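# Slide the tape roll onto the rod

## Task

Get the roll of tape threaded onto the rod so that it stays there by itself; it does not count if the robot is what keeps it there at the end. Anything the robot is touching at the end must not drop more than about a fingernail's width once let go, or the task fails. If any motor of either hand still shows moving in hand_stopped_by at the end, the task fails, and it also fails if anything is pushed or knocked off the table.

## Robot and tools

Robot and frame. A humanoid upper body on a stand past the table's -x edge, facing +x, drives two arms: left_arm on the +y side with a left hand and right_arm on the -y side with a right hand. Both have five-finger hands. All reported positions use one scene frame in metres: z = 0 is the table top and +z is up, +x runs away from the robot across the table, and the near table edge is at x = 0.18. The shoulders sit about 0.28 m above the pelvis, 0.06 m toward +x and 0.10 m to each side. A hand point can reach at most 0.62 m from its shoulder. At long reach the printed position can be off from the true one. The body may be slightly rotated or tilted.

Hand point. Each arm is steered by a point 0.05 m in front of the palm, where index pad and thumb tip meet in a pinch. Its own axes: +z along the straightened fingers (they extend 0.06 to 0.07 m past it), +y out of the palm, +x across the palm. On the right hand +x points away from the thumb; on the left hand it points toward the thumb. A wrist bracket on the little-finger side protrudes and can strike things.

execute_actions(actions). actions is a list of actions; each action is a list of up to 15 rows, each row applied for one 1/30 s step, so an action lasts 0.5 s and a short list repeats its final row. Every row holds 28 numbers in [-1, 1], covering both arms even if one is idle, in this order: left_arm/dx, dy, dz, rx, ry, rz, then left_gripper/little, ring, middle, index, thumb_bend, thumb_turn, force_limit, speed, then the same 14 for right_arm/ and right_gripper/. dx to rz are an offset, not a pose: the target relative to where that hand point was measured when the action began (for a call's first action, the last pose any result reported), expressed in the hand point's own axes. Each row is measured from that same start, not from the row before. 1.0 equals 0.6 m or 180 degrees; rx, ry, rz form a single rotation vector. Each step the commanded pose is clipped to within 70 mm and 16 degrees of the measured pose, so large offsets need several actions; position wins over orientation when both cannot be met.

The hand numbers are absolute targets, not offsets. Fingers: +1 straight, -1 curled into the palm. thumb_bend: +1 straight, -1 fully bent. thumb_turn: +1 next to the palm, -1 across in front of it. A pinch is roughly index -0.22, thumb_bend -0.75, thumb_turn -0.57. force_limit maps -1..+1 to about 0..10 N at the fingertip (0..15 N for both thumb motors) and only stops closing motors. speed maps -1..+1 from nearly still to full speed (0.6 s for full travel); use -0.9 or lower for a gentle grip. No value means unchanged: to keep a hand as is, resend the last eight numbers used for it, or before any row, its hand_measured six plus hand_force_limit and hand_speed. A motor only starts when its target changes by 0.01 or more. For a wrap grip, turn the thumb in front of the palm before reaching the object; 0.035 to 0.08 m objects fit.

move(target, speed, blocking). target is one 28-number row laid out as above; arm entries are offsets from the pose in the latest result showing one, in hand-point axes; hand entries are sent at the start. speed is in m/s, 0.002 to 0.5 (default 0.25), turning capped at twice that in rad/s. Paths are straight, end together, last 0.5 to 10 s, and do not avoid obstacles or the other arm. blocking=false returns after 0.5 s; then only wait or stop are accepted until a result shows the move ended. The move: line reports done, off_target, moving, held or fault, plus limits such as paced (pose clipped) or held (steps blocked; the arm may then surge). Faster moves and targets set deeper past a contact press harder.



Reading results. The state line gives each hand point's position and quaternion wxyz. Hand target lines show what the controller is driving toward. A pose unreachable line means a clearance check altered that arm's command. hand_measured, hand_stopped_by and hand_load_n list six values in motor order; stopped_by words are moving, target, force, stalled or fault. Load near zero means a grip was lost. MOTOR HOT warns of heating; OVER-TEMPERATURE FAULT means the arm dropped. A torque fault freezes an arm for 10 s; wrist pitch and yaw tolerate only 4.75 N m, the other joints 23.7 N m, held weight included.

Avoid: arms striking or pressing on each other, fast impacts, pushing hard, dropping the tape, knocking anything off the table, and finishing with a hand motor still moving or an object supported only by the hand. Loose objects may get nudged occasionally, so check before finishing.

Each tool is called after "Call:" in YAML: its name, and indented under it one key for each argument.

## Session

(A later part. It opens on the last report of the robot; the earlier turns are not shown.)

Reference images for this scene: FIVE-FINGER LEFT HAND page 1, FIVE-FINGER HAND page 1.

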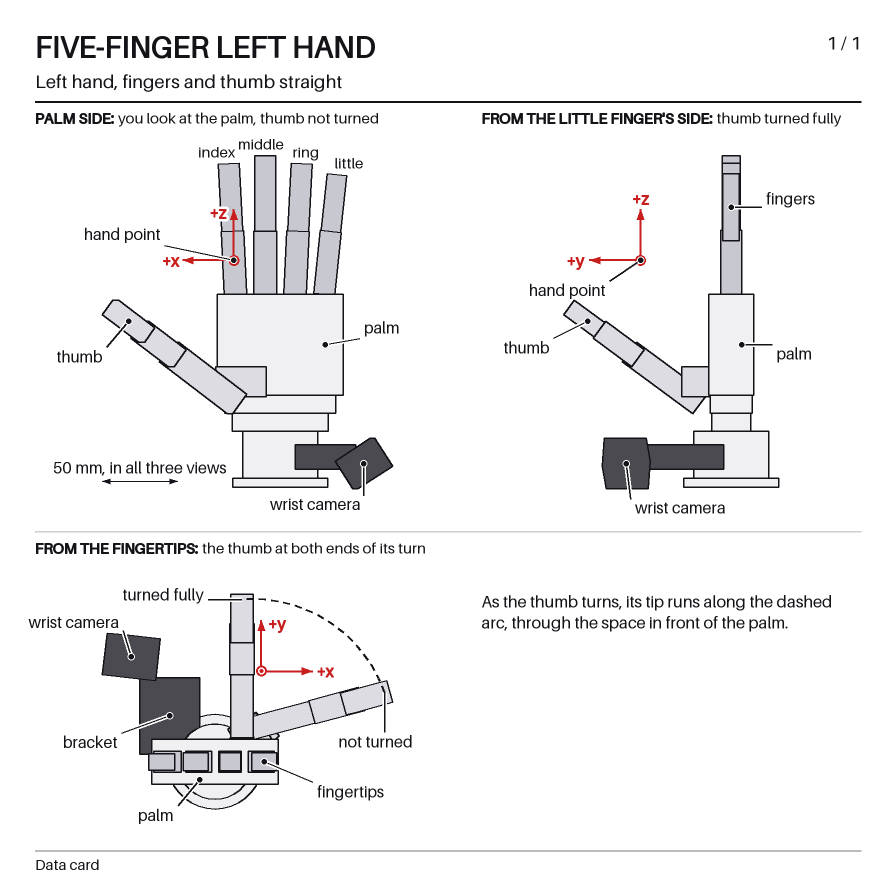

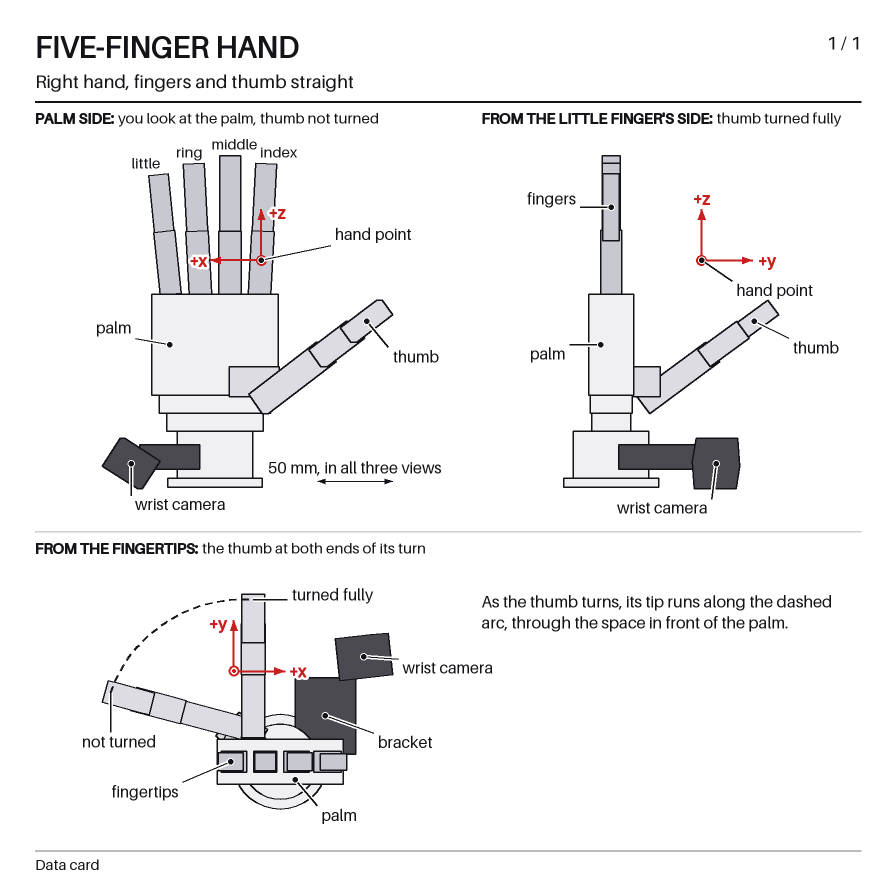

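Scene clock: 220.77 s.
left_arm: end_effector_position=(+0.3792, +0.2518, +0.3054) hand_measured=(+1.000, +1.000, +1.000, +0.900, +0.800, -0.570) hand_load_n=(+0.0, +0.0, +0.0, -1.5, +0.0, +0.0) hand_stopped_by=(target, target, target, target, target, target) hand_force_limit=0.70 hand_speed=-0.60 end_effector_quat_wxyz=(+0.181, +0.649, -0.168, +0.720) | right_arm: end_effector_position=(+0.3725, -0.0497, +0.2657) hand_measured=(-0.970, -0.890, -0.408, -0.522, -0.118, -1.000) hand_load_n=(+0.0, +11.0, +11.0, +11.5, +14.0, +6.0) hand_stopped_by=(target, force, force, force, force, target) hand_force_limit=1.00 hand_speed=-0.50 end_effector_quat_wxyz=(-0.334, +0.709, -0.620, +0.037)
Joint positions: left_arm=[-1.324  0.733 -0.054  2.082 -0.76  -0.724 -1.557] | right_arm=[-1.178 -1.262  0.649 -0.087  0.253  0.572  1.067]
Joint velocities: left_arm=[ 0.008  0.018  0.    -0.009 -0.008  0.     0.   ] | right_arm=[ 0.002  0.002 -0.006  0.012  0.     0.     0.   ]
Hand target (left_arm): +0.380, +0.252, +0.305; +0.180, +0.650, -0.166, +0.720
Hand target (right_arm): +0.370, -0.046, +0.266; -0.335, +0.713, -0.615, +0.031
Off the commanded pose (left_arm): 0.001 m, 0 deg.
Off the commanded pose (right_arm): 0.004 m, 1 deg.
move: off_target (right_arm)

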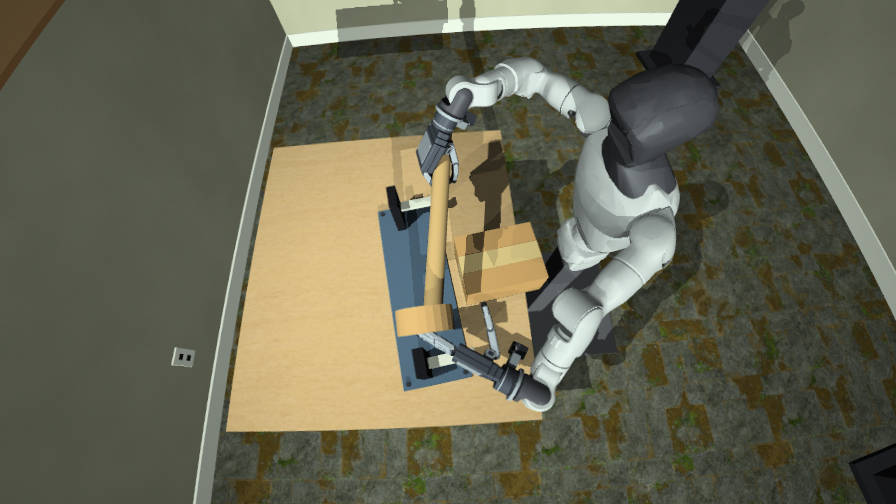

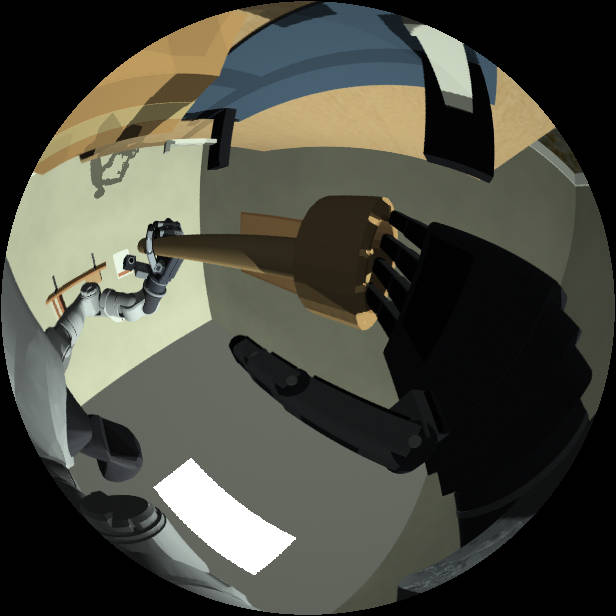

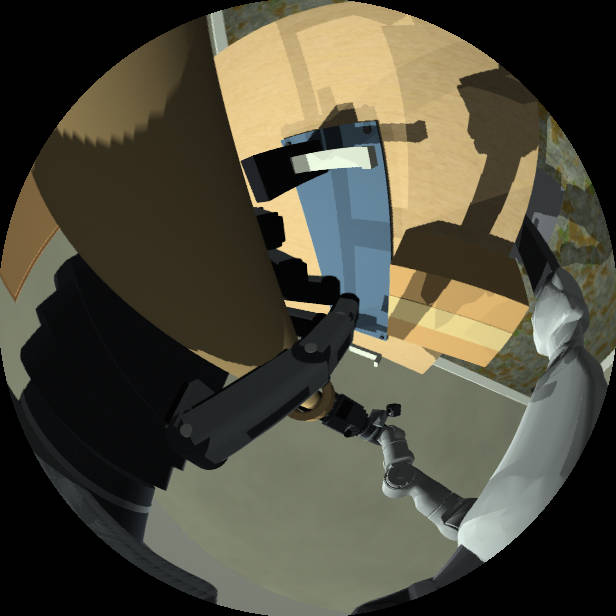

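Call:
move:
  target: [0,0.01,-0.08,0.04,0,0,1,1,1,1,1,1,0.7,0,0,0,0,0,0,0,-0.97,-0.97,-0.97,-0.97,-0.97,-1,1,-0.5]
  speed: 0.04

Call:
zoom_image:
  camera: "cam_high"
  region: [370,250,530,420]

Scene clock: 227.50 s.
left_arm: end_effector_position=(+0.3364, +0.2739, +0.3037) hand_measured=(+1.000, +1.000, +1.000, +1.000, +1.000, +1.000) hand_load_n=(+0.0, +0.0, +0.0, -0.5, +0.0, +0.0) hand_stopped_by=(target, target, target, target, target, target) hand_force_limit=0.70 hand_speed=0.00 end_effector_quat_wxyz=(+0.176, +0.617, -0.170, +0.747) | right_arm: end_effector_position=(+0.3730, -0.0501, +0.2658) hand_measured=(-0.970, -0.890, -0.408, -0.522, -0.118, -1.000) hand_load_n=(+0.0, +11.5, +11.0, +11.0, +14.0, +6.0) hand_stopped_by=(target, force, force, force, force, target) hand_force_limit=1.00 hand_speed=-0.50 end_effector_quat_wxyz=(-0.335, +0.708, -0.620, +0.038)
Joint positions: left_arm=[-1.153  0.942  0.651  2.082 -0.179 -0.861 -1.582] | right_arm=[-1.178 -1.263  0.649 -0.086  0.253  0.572  1.066]
Joint velocities: left_arm=[ 0.002 -0.015  0.054  0.005  0.04  -0.008  0.   ] | right_arm=[-0.005 -0.002 -0.006  0.    -0.002  0.     0.   ]
Hand target (left_arm): +0.336, +0.274, +0.303; +0.176, +0.618, -0.172, +0.747
Hand target (right_arm): +0.372, -0.050, +0.266; -0.334, +0.709, -0.620, +0.037
Off the commanded pose (left_arm): 0.006 m, 9 deg.
Off the commanded pose (right_arm): 0.001 m, 0 deg.
joint sent to its limit (left arm) — the command would take joint 4 (elbow) past its upper limit, so that joint was sent only as far as its limit.
move: off_target (left_arm)

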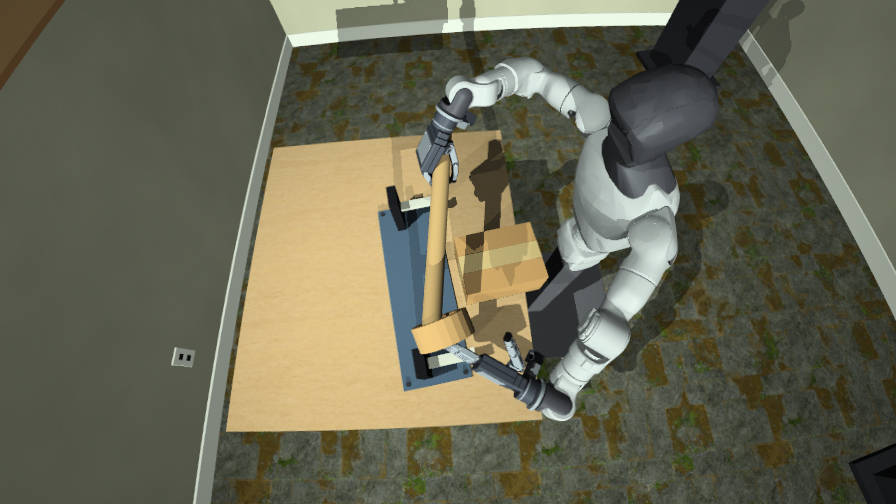

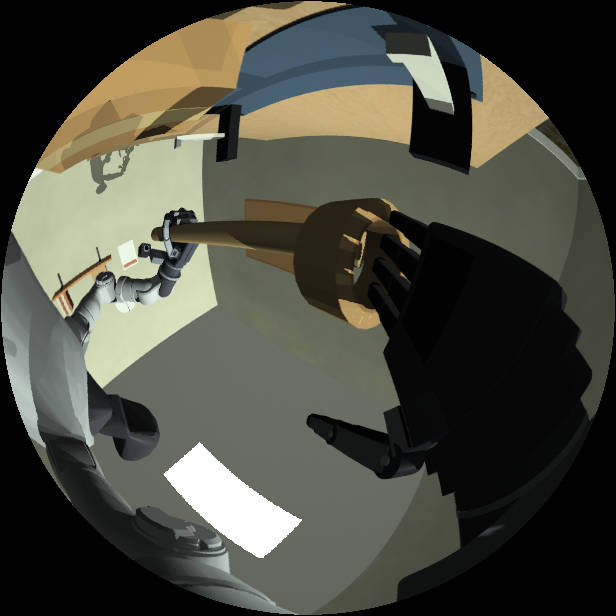

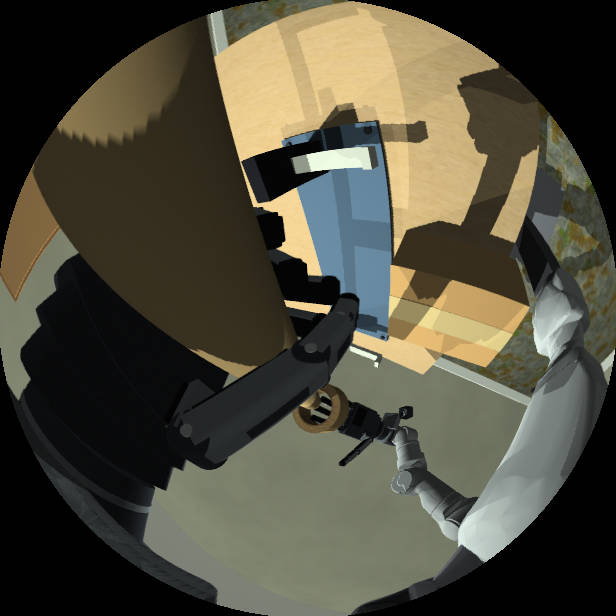

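Region (370, 250, 530, 420) of cam_high's 896x504 image, scaled by 2.965, with more detail than that image has; it fills the left 474 columns of this view, and the rest is white.

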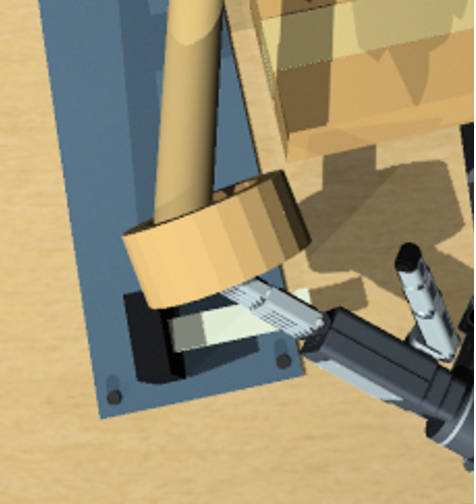

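Call:
move:
  target: [0,0.02,0.075,0,0,0,1,1,1,1,1,1,0.7,0,0,0,0,0,0,0,-0.97,-0.97,-0.97,-0.97,-0.97,-1,1,-0.5]
  speed: 0.03

Call:
zoom_image:
  camera: "cam_high"
  region: [370,250,530,420]

Scene clock: 234.50 s.
left_arm: end_effector_position=(+0.3695, +0.2493, +0.3101) hand_measured=(+1.000, +1.000, +1.000, +1.000, +1.000, +1.000) hand_load_n=(+0.0, +0.0, +0.0, -1.0, +0.0, +0.0) hand_stopped_by=(target, target, target, target, target, target) hand_force_limit=0.70 hand_speed=0.00 end_effector_quat_wxyz=(+0.179, +0.610, -0.163, +0.754) | right_arm: end_effector_position=(+0.3785, -0.0567, +0.2669) hand_measured=(-0.970, -0.890, -0.408, -0.522, -0.118, -1.000) hand_load_n=(+0.0, +11.5, +11.0, +8.5, +14.0, +6.0) hand_stopped_by=(target, force, force, force, force, target) hand_force_limit=1.00 hand_speed=-0.50 end_effector_quat_wxyz=(-0.334, +0.697, -0.632, +0.047)
Joint positions: left_arm=[-1.234  0.837  0.594  2.083 -0.166 -0.881 -1.447] | right_arm=[-1.178 -1.276  0.649 -0.075  0.252  0.586  1.057]
Joint velocities: left_arm=[ 0.002  0.002 -0.002  0.003  0.     0.     0.   ] | right_arm=[ 0.008  0.     0.006  0.008 -0.014  0.     0.   ]
Hand target (left_arm): +0.369, +0.241, +0.309; +0.187, +0.609, -0.178, +0.750
Hand target (right_arm): +0.373, -0.050, +0.266; -0.335, +0.708, -0.620, +0.038
Off the commanded pose (left_arm): 0.007 m, 1 deg.
Off the commanded pose (right_arm): 0.009 m, 2 deg.
joint sent to its limit (left arm) — the command would take joint 4 (elbow) past its upper limit, so that joint was sent only as far as its limit.
move: off_target (left_arm, right_arm)

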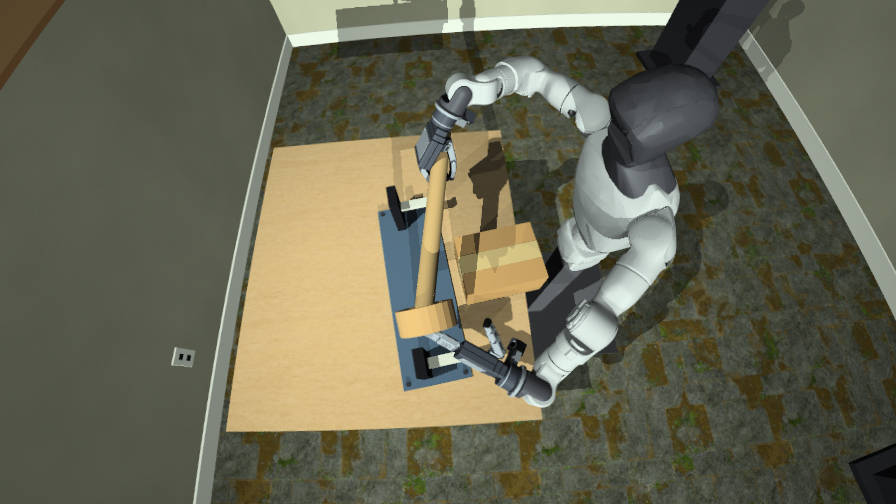

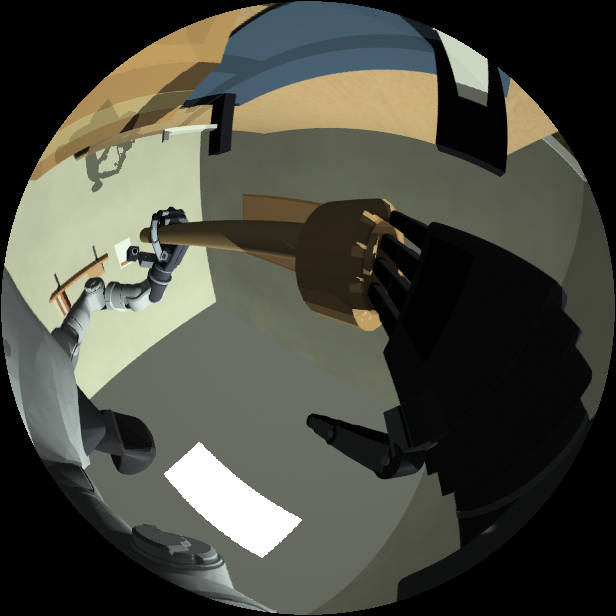

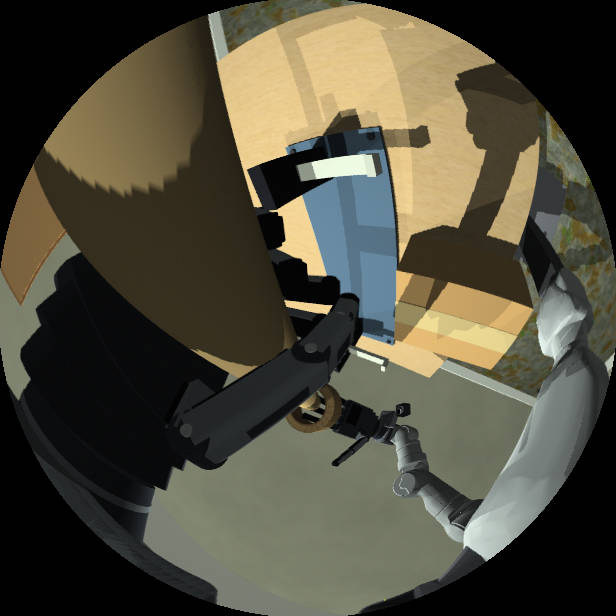

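Region (370, 250, 530, 420) of cam_high's 896x504 image, scaled by 2.965, with more detail than that image has; it fills the left 474 columns of this view, and the rest is white.

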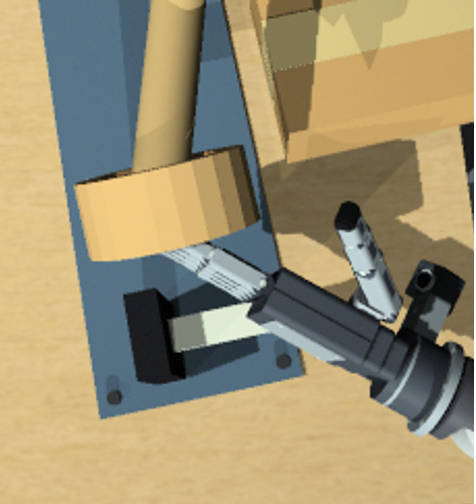

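Call:
move:
  target: [-0.028,-0.005,-0.012,0,0,0,1,1,1,1,1,1,0.7,0,0,0,0,0,0,0,-0.97,-0.97,-0.97,-0.97,-0.97,-1,1,-0.5]
  speed: 0.03

Call:
move:
  target: [-0.01,0,-0.04,0.04,0,0,1,1,1,1,1,1,0.7,0,0,0,0,0,0,0,-0.97,-0.97,-0.97,-0.97,-0.97,-1,1,-0.5]
  speed: 0.03

Call:
zoom_image:
  camera: "cam_high"
  region: [370,250,530,420]

Scene clock: 241.60 s.
left_arm: end_effector_position=(+0.3674, +0.2558, +0.2920) hand_measured=(+1.000, +1.000, +1.000, +1.000, +1.000, +1.000) hand_load_n=(+0.0, +0.0, +0.0, -1.0, +0.0, +0.0) hand_stopped_by=(target, target, target, target, target, target) hand_force_limit=0.70 hand_speed=0.00 end_effector_quat_wxyz=(+0.176, +0.612, -0.165, +0.753) | right_arm: end_effector_position=(+0.3781, -0.0572, +0.2654) hand_measured=(-0.970, -0.890, -0.408, -0.522, -0.118, -1.000) hand_load_n=(+0.0, +11.5, +11.0, +9.0, +14.0, +6.0) hand_stopped_by=(target, force, force, force, force, target) hand_force_limit=1.00 hand_speed=-0.50 end_effector_quat_wxyz=(-0.332, +0.697, -0.633, +0.046)
Joint positions: left_arm=[-1.091  0.77   0.636  1.843 -0.187 -0.78  -1.451] | right_arm=[-1.176 -1.276  0.652 -0.075  0.252  0.587  1.057]
Joint velocities: left_arm=[-0.008 -0.002  0.012 -0.034  0.005  0.009  0.   ] | right_arm=[-0.012  0.     0.012  0.     0.006  0.     0.   ]
Hand target (left_arm): +0.367, +0.256, +0.293; +0.178, +0.611, -0.163, +0.754
Hand target (right_arm): +0.379, -0.057, +0.267; -0.334, +0.697, -0.632, +0.047
Off the commanded pose (left_arm): 0.002 m, 0 deg.
Off the commanded pose (right_arm): 0.002 m, 0 deg.
move: done

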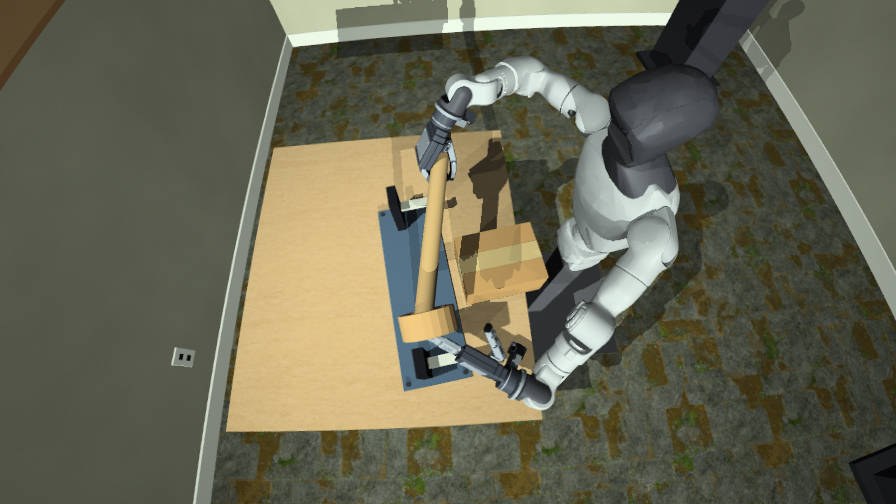

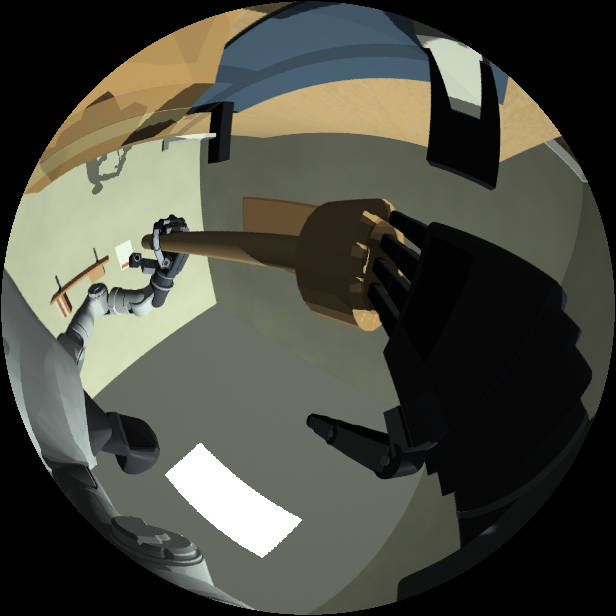

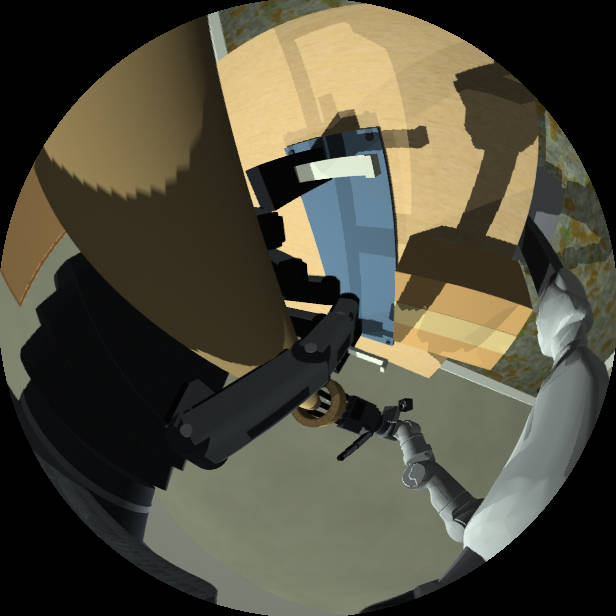

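Scene clock: 243.93 s.
left_arm: end_effector_position=(+0.3489, +0.2677, +0.2814) hand_measured=(+1.000, +1.000, +1.000, +1.000, +1.000, +1.000) hand_load_n=(+0.0, +0.0, +0.0, -1.0, +0.0, +0.0) hand_stopped_by=(target, target, target, target, target, target) hand_force_limit=0.70 hand_speed=0.00 end_effector_quat_wxyz=(+0.145, +0.613, -0.127, +0.766) | right_arm: end_effector_position=(+0.3781, -0.0572, +0.2654) hand_measured=(-0.970, -0.890, -0.408, -0.522, -0.118, -1.000) hand_load_n=(+0.0, +11.5, +11.0, +9.0, +14.0, +6.0) hand_stopped_by=(target, force, force, force, force, target) hand_force_limit=1.00 hand_speed=-0.50 end_effector_quat_wxyz=(-0.332, +0.697, -0.633, +0.046)
Joint positions: left_arm=[-1.071  0.839  0.722  2.082 -0.204 -0.987 -1.483] | right_arm=[-1.176 -1.276  0.652 -0.075  0.252  0.587  1.057]
Joint velocities: left_arm=[ 0.005  0.     0.02   0.    -0.008 -0.001  0.   ] | right_arm=[ 0.     0.018 -0.008  0.006 -0.003  0.     0.   ]
Hand target (left_arm): +0.348, +0.269, +0.282; +0.144, +0.613, -0.126, +0.767
Hand target (right_arm): +0.378, -0.057, +0.265; -0.332, +0.697, -0.633, +0.046
Off the commanded pose (left_arm): 0.002 m, 2 deg.
Off the commanded pose (right_arm): 0.000 m, 0 deg.
joint sent to its limit (left arm) — the command would take joint 4 (elbow) past its upper limit, so that joint was sent only as far as its limit.
move: done

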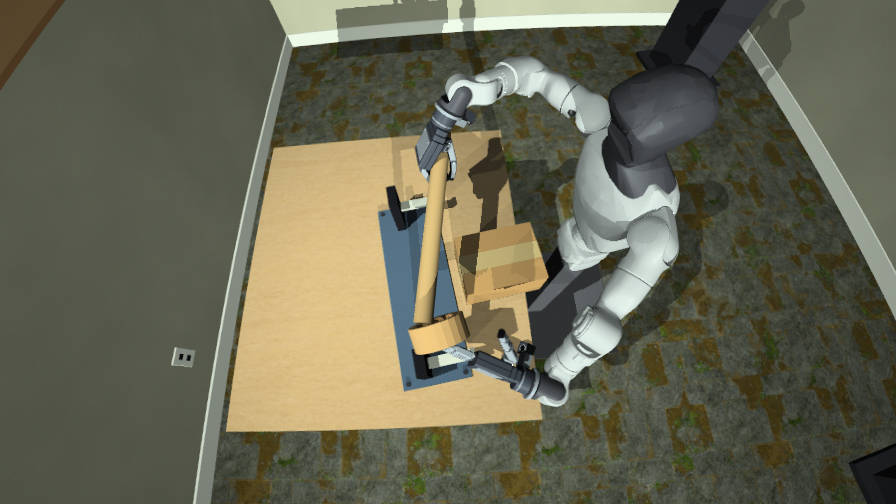

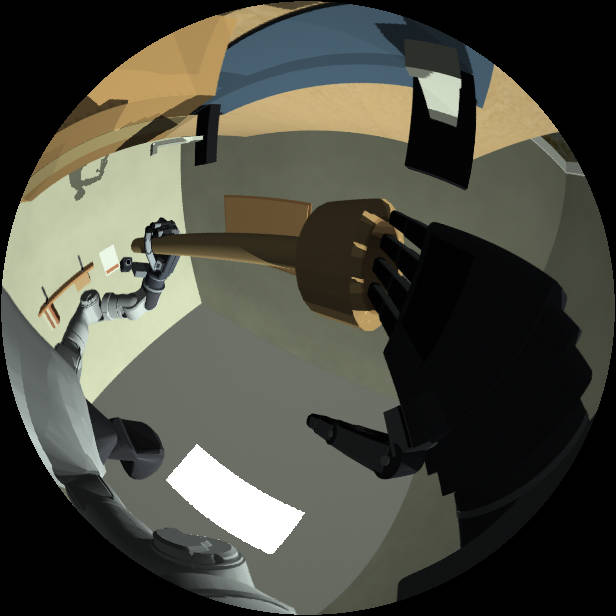

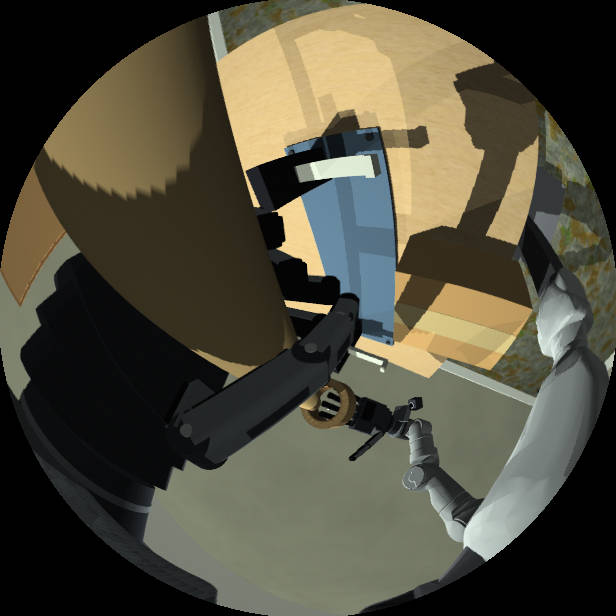

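Region (370, 250, 530, 420) of cam_high's 896x504 image, scaled by 2.965, with more detail than that image has; it fills the left 474 columns of this view, and the rest is white.

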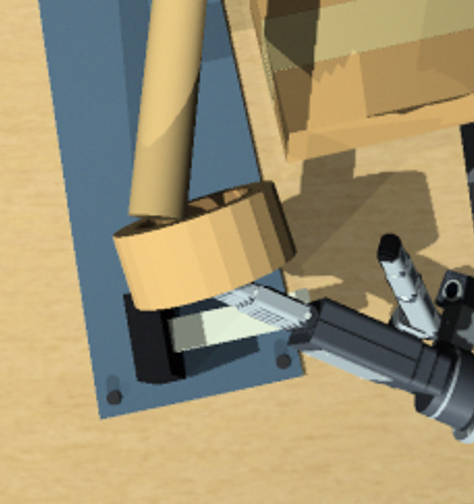

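Call:
move:
  target: [0.035,-0.025,0.035,0,0,0,1,1,1,1,1,1,0.7,0,0,0,0,0,0,0,-0.97,-0.97,-0.97,-0.97,-0.97,-1,1,-0.5]
  speed: 0.03

Call:
move:
  target: [-0.012,0.04,0.02,0,0,0,1,1,1,1,1,1,0.7,0,0,0,0,0,0,0,-0.97,-0.97,-0.97,-0.97,-0.97,-1,1,-0.5]
  speed: 0.02

Call:
zoom_image:
  camera: "cam_high"
  region: [370,250,530,420]

Call:
zoom_image:
  camera: "cam_right_wrist"
  region: [260,360,390,470]

Scene clock: 256.10 s.
left_arm: end_effector_position=(+0.3694, +0.2722, +0.3069) hand_measured=(+1.000, +1.000, +1.000, +1.000, +1.000, +1.000) hand_load_n=(+0.0, +0.0, +0.0, -1.0, +0.0, +0.0) hand_stopped_by=(target, target, target, target, target, target) hand_force_limit=0.70 hand_speed=0.00 end_effector_quat_wxyz=(+0.148, +0.612, -0.126, +0.767) | right_arm: end_effector_position=(+0.3781, -0.0572, +0.2654) hand_measured=(-0.970, -0.890, -0.408, -0.522, -0.118, -1.000) hand_load_n=(+0.0, +11.5, +11.0, +9.0, +14.0, +6.0) hand_stopped_by=(target, force, force, force, force, target) hand_force_limit=1.00 hand_speed=-0.50 end_effector_quat_wxyz=(-0.332, +0.697, -0.633, +0.046)
Joint positions: left_arm=[-1.174  0.853  0.642  2.052 -0.191 -0.884 -1.412] | right_arm=[-1.176 -1.276  0.652 -0.075  0.252  0.587  1.057]
Joint velocities: left_arm=[-0.003  0.005  0.006 -0.009  0.002  0.002  0.   ] | right_arm=[ 0.003  0.    -0.014 -0.009 -0.002  0.     0.   ]
Hand target (left_arm): +0.370, +0.272, +0.307; +0.147, +0.613, -0.127, +0.766
Hand target (right_arm): +0.378, -0.057, +0.265; -0.332, +0.697, -0.633, +0.046
Off the commanded pose (left_arm): 0.003 m, 0 deg.
Off the commanded pose (right_arm): 0.000 m, 0 deg.
move: done

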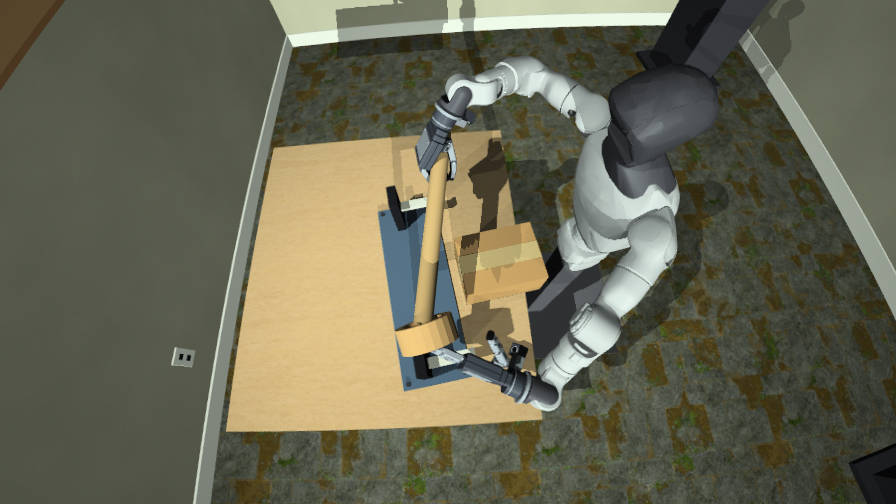

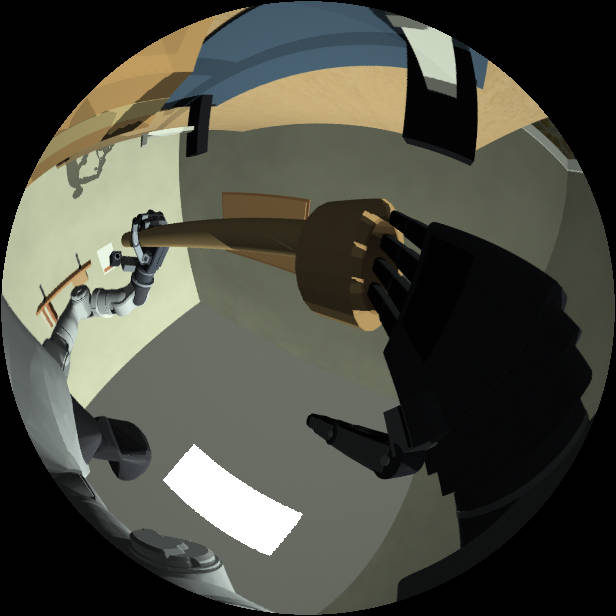

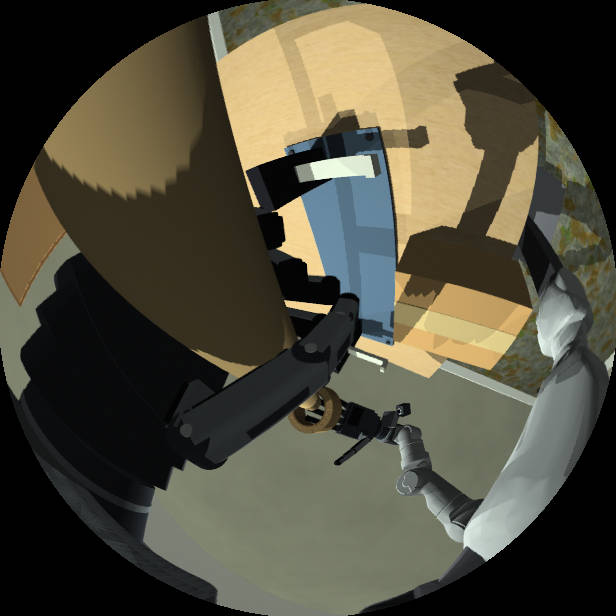

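Scene clock: 257.73 s.
left_arm: end_effector_position=(+0.3725, +0.2457, +0.3011) hand_measured=(+1.000, +1.000, +1.000, +1.000, +1.000, +1.000) hand_load_n=(+0.0, +0.0, +0.0, -1.0, +0.0, +0.0) hand_stopped_by=(target, target, target, target, target, target) hand_force_limit=0.70 hand_speed=0.00 end_effector_quat_wxyz=(+0.161, +0.597, -0.141, +0.774) | right_arm: end_effector_position=(+0.3781, -0.0572, +0.2654) hand_measured=(-0.970, -0.890, -0.408, -0.522, -0.118, -1.000) hand_load_n=(+0.0, +11.5, +11.0, +9.0, +14.0, +6.0) hand_stopped_by=(target, force, force, force, force, target) hand_force_limit=1.00 hand_speed=-0.50 end_effector_quat_wxyz=(-0.332, +0.697, -0.633, +0.046)
Joint positions: left_arm=[-1.179  0.781  0.657  2.082 -0.191 -0.972 -1.415] | right_arm=[-1.176 -1.276  0.652 -0.075  0.252  0.587  1.057]
Joint velocities: left_arm=[ 0.    -0.003  0.005  0.012 -0.008 -0.001  0.   ] | right_arm=[ 0.    -0.005 -0.002 -0.009 -0.009  0.     0.   ]
Hand target (left_arm): +0.372, +0.246, +0.300; +0.161, +0.597, -0.139, +0.774
Hand target (right_arm): +0.378, -0.057, +0.265; -0.332, +0.697, -0.633, +0.046
Off the commanded pose (left_arm): 0.001 m, 3 deg.
Off the commanded pose (right_arm): 0.000 m, 0 deg.
joint sent to its limit (left arm) — the command would take joint 4 (elbow) past its upper limit, so that joint was sent only as far as its limit.
move: off_target (left_arm)

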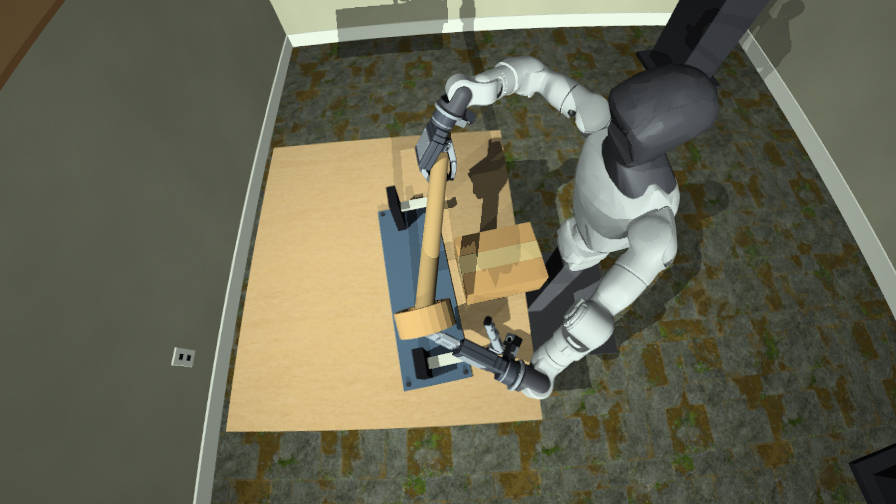

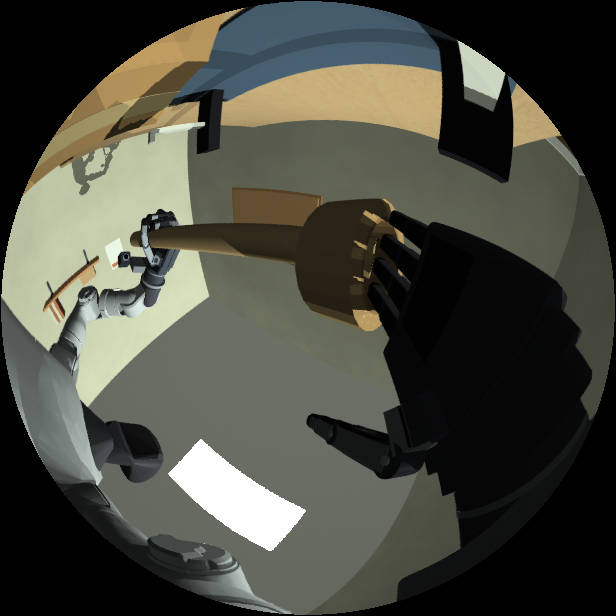

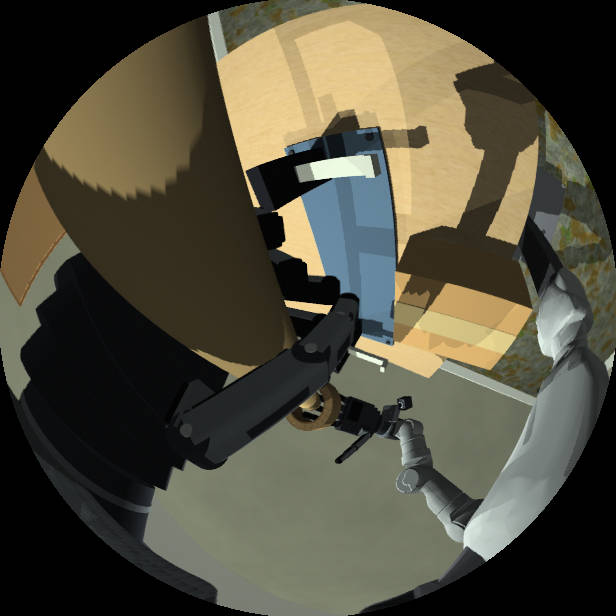

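Region (370, 250, 530, 420) of cam_high's 896x504 image, scaled by 2.965, with more detail than that image has; it fills the left 474 columns of this view, and the rest is white.

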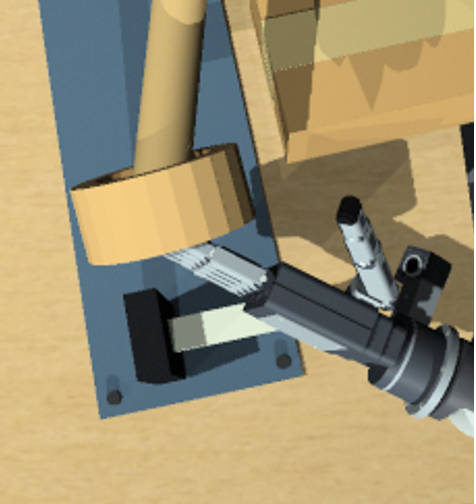

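Region (260, 360, 390, 470) of cam_right_wrist's 616x616 image, scaled by 3.877, with more detail than that image has; it fills the top 426 rows of this view, and the rest is white.

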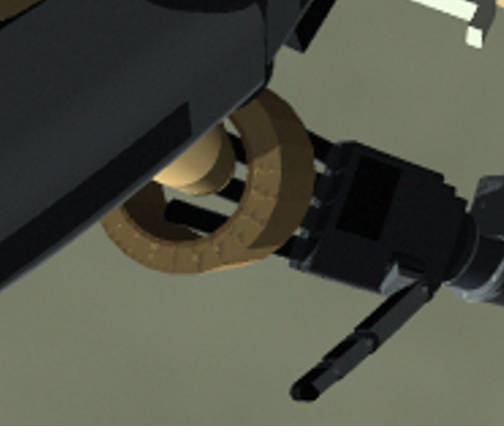

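Call:
move:
  target: [0,0,0,0,0,0,0.2,1,1,1,1,1,0,-0.7,0,0,0,0,0,0,-0.97,-0.97,-0.97,-0.97,-0.97,-1,1,-0.5]

Call:
zoom_image:
  camera: "cam_right_wrist"
  region: [260,360,390,470]

Scene clock: 264.80 s.
left_arm: end_effector_position=(+0.3713, +0.2452, +0.2977) hand_measured=(+0.200, +1.000, +1.000, +1.000, +1.000, +1.000) hand_load_n=(+0.0, +0.0, +0.0, -1.5, +0.0, +0.0) hand_stopped_by=(target, target, target, target, target, target) hand_force_limit=0.00 hand_speed=-0.70 end_effector_quat_wxyz=(+0.162, +0.601, -0.142, +0.770) | right_arm: end_effector_position=(+0.3789, -0.0577, +0.2654) hand_measured=(-0.970, -0.890, -0.408, -0.522, -0.118, -1.000) hand_load_n=(+0.0, +12.0, +11.5, +6.0, +14.0, +6.0) hand_stopped_by=(target, force, force, force, force, target) hand_force_limit=1.00 hand_speed=-0.50 end_effector_quat_wxyz=(+0.332, -0.695, +0.636, -0.047)
Joint positions: left_arm=[-1.172  0.781  0.654  2.082 -0.189 -0.972 -1.417] | right_arm=[-1.176 -1.276  0.651 -0.073  0.252  0.59   1.056]
Joint velocities: left_arm=[-0.011  0.003  0.002 -0.005 -0.006  0.     0.   ] | right_arm=[ 0.     0.003  0.003 -0.008  0.     0.     0.   ]
Hand target (left_arm): +0.372, +0.246, +0.301; +0.161, +0.597, -0.141, +0.774
Hand target (right_arm): +0.378, -0.057, +0.265; -0.332, +0.697, -0.633, +0.046
Off the commanded pose (left_arm): 0.004 m, 1 deg.
Off the commanded pose (right_arm): 0.001 m, 0 deg.
move: off_target (left_arm)

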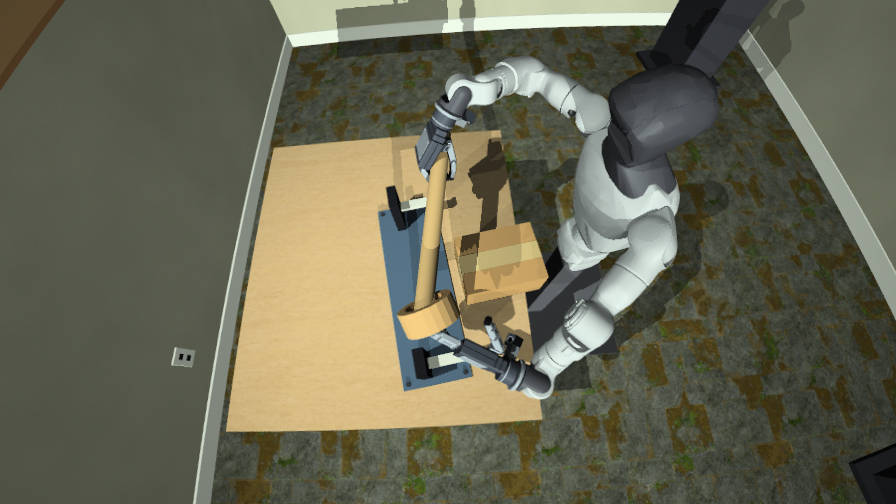

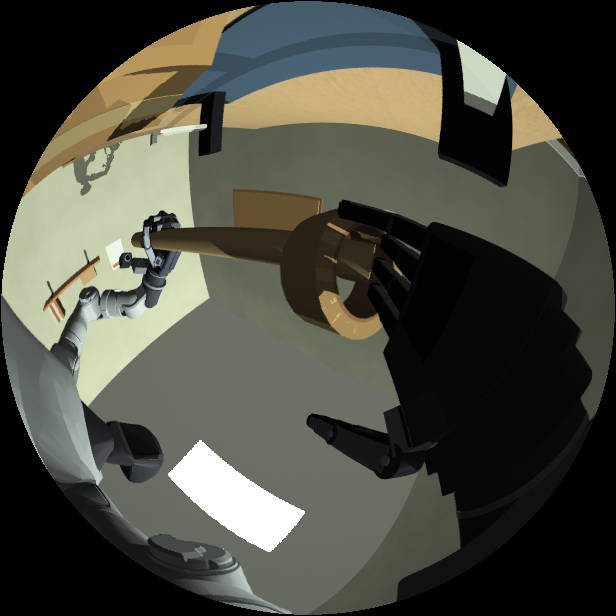

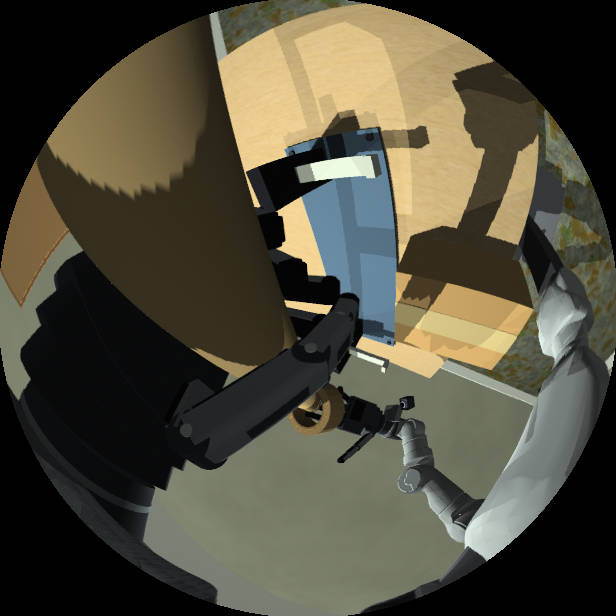

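Region (260, 360, 390, 470) of cam_right_wrist's 616x616 image, scaled by 3.877, with more detail than that image has; it fills the top 426 rows of this view, and the rest is white.

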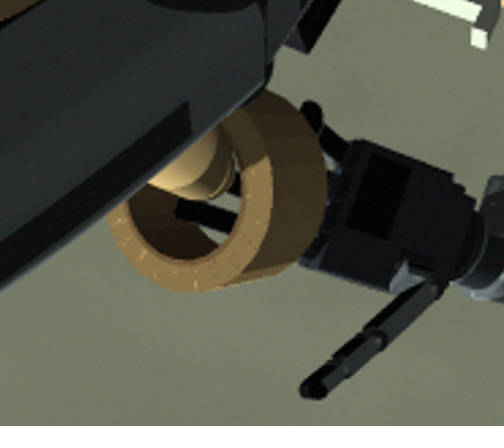

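Call:
move:
  target: [-0.02,-0.015,0,0,0,0,1,1,1,1,1,1,0,0,0,0,0,0,0,0,-0.97,-0.97,-0.97,-0.97,-0.97,-1,1,-0.5]
  speed: 0.02

Scene clock: 268.60 s.
left_arm: end_effector_position=(+0.3768, +0.2527, +0.2867) hand_measured=(+1.000, +1.000, +1.000, +1.000, +1.000, +1.000) hand_load_n=(+0.0, +0.0, +0.0, -0.5, +0.0, +0.0) hand_stopped_by=(target, target, target, target, target, target) hand_force_limit=0.00 hand_speed=0.00 end_effector_quat_wxyz=(+0.161, +0.601, -0.145, +0.769) | right_arm: end_effector_position=(+0.3786, -0.0582, +0.2644) hand_measured=(-0.970, -0.890, -0.408, -0.522, -0.118, -1.000) hand_load_n=(+0.0, +11.5, +11.5, +6.0, +14.0, +6.0) hand_stopped_by=(target, force, force, force, force, target) hand_force_limit=1.00 hand_speed=-0.50 end_effector_quat_wxyz=(+0.331, -0.695, +0.637, -0.046)
Joint positions: left_arm=[-1.038  0.693  0.67   1.747 -0.199 -0.79  -1.388] | right_arm=[-1.175 -1.276  0.654 -0.073  0.252  0.592  1.056]
Joint velocities: left_arm=[ 0.035 -0.011  0.011 -0.072 -0.006  0.046  0.   ] | right_arm=[ 0.014 -0.002  0.018  0.     0.     0.     0.   ]
Hand target (left_arm): +0.377, +0.254, +0.286; +0.161, +0.601, -0.142, +0.770
Hand target (right_arm): +0.379, -0.058, +0.265; -0.332, +0.695, -0.636, +0.047
Off the commanded pose (left_arm): 0.001 m, 0 deg.
Off the commanded pose (right_arm): 0.001 m, 0 deg.
move: done

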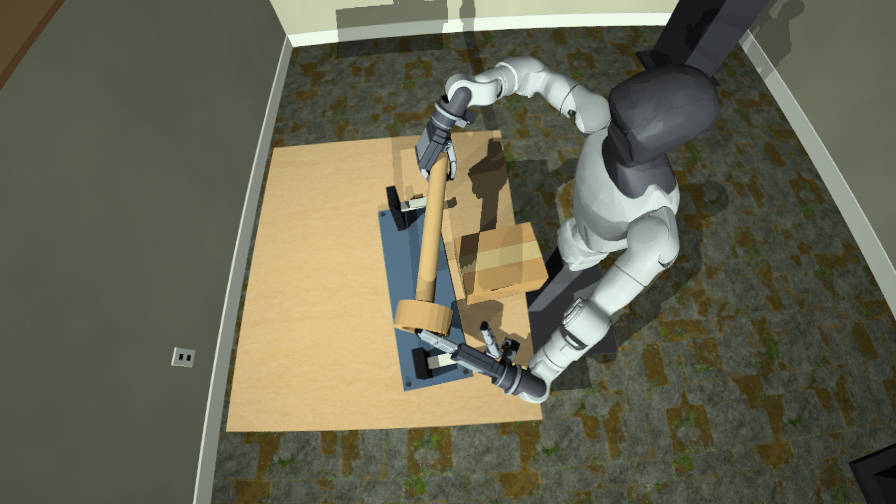

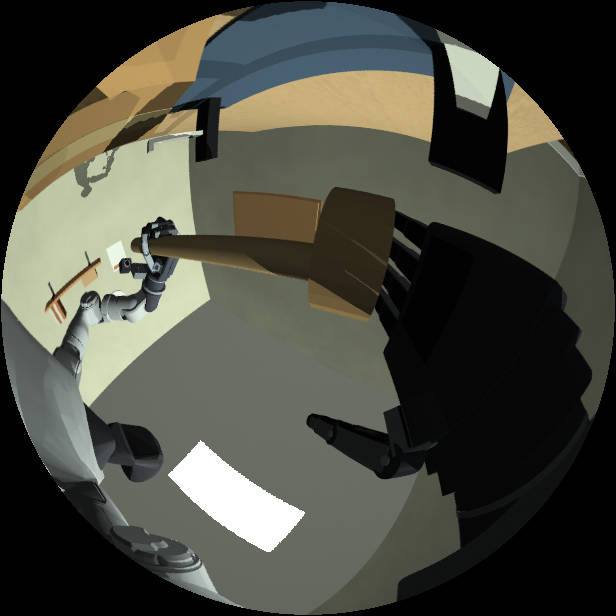

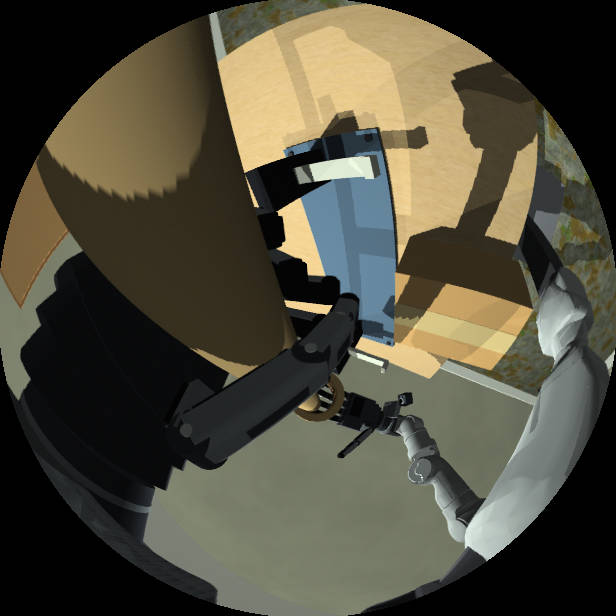

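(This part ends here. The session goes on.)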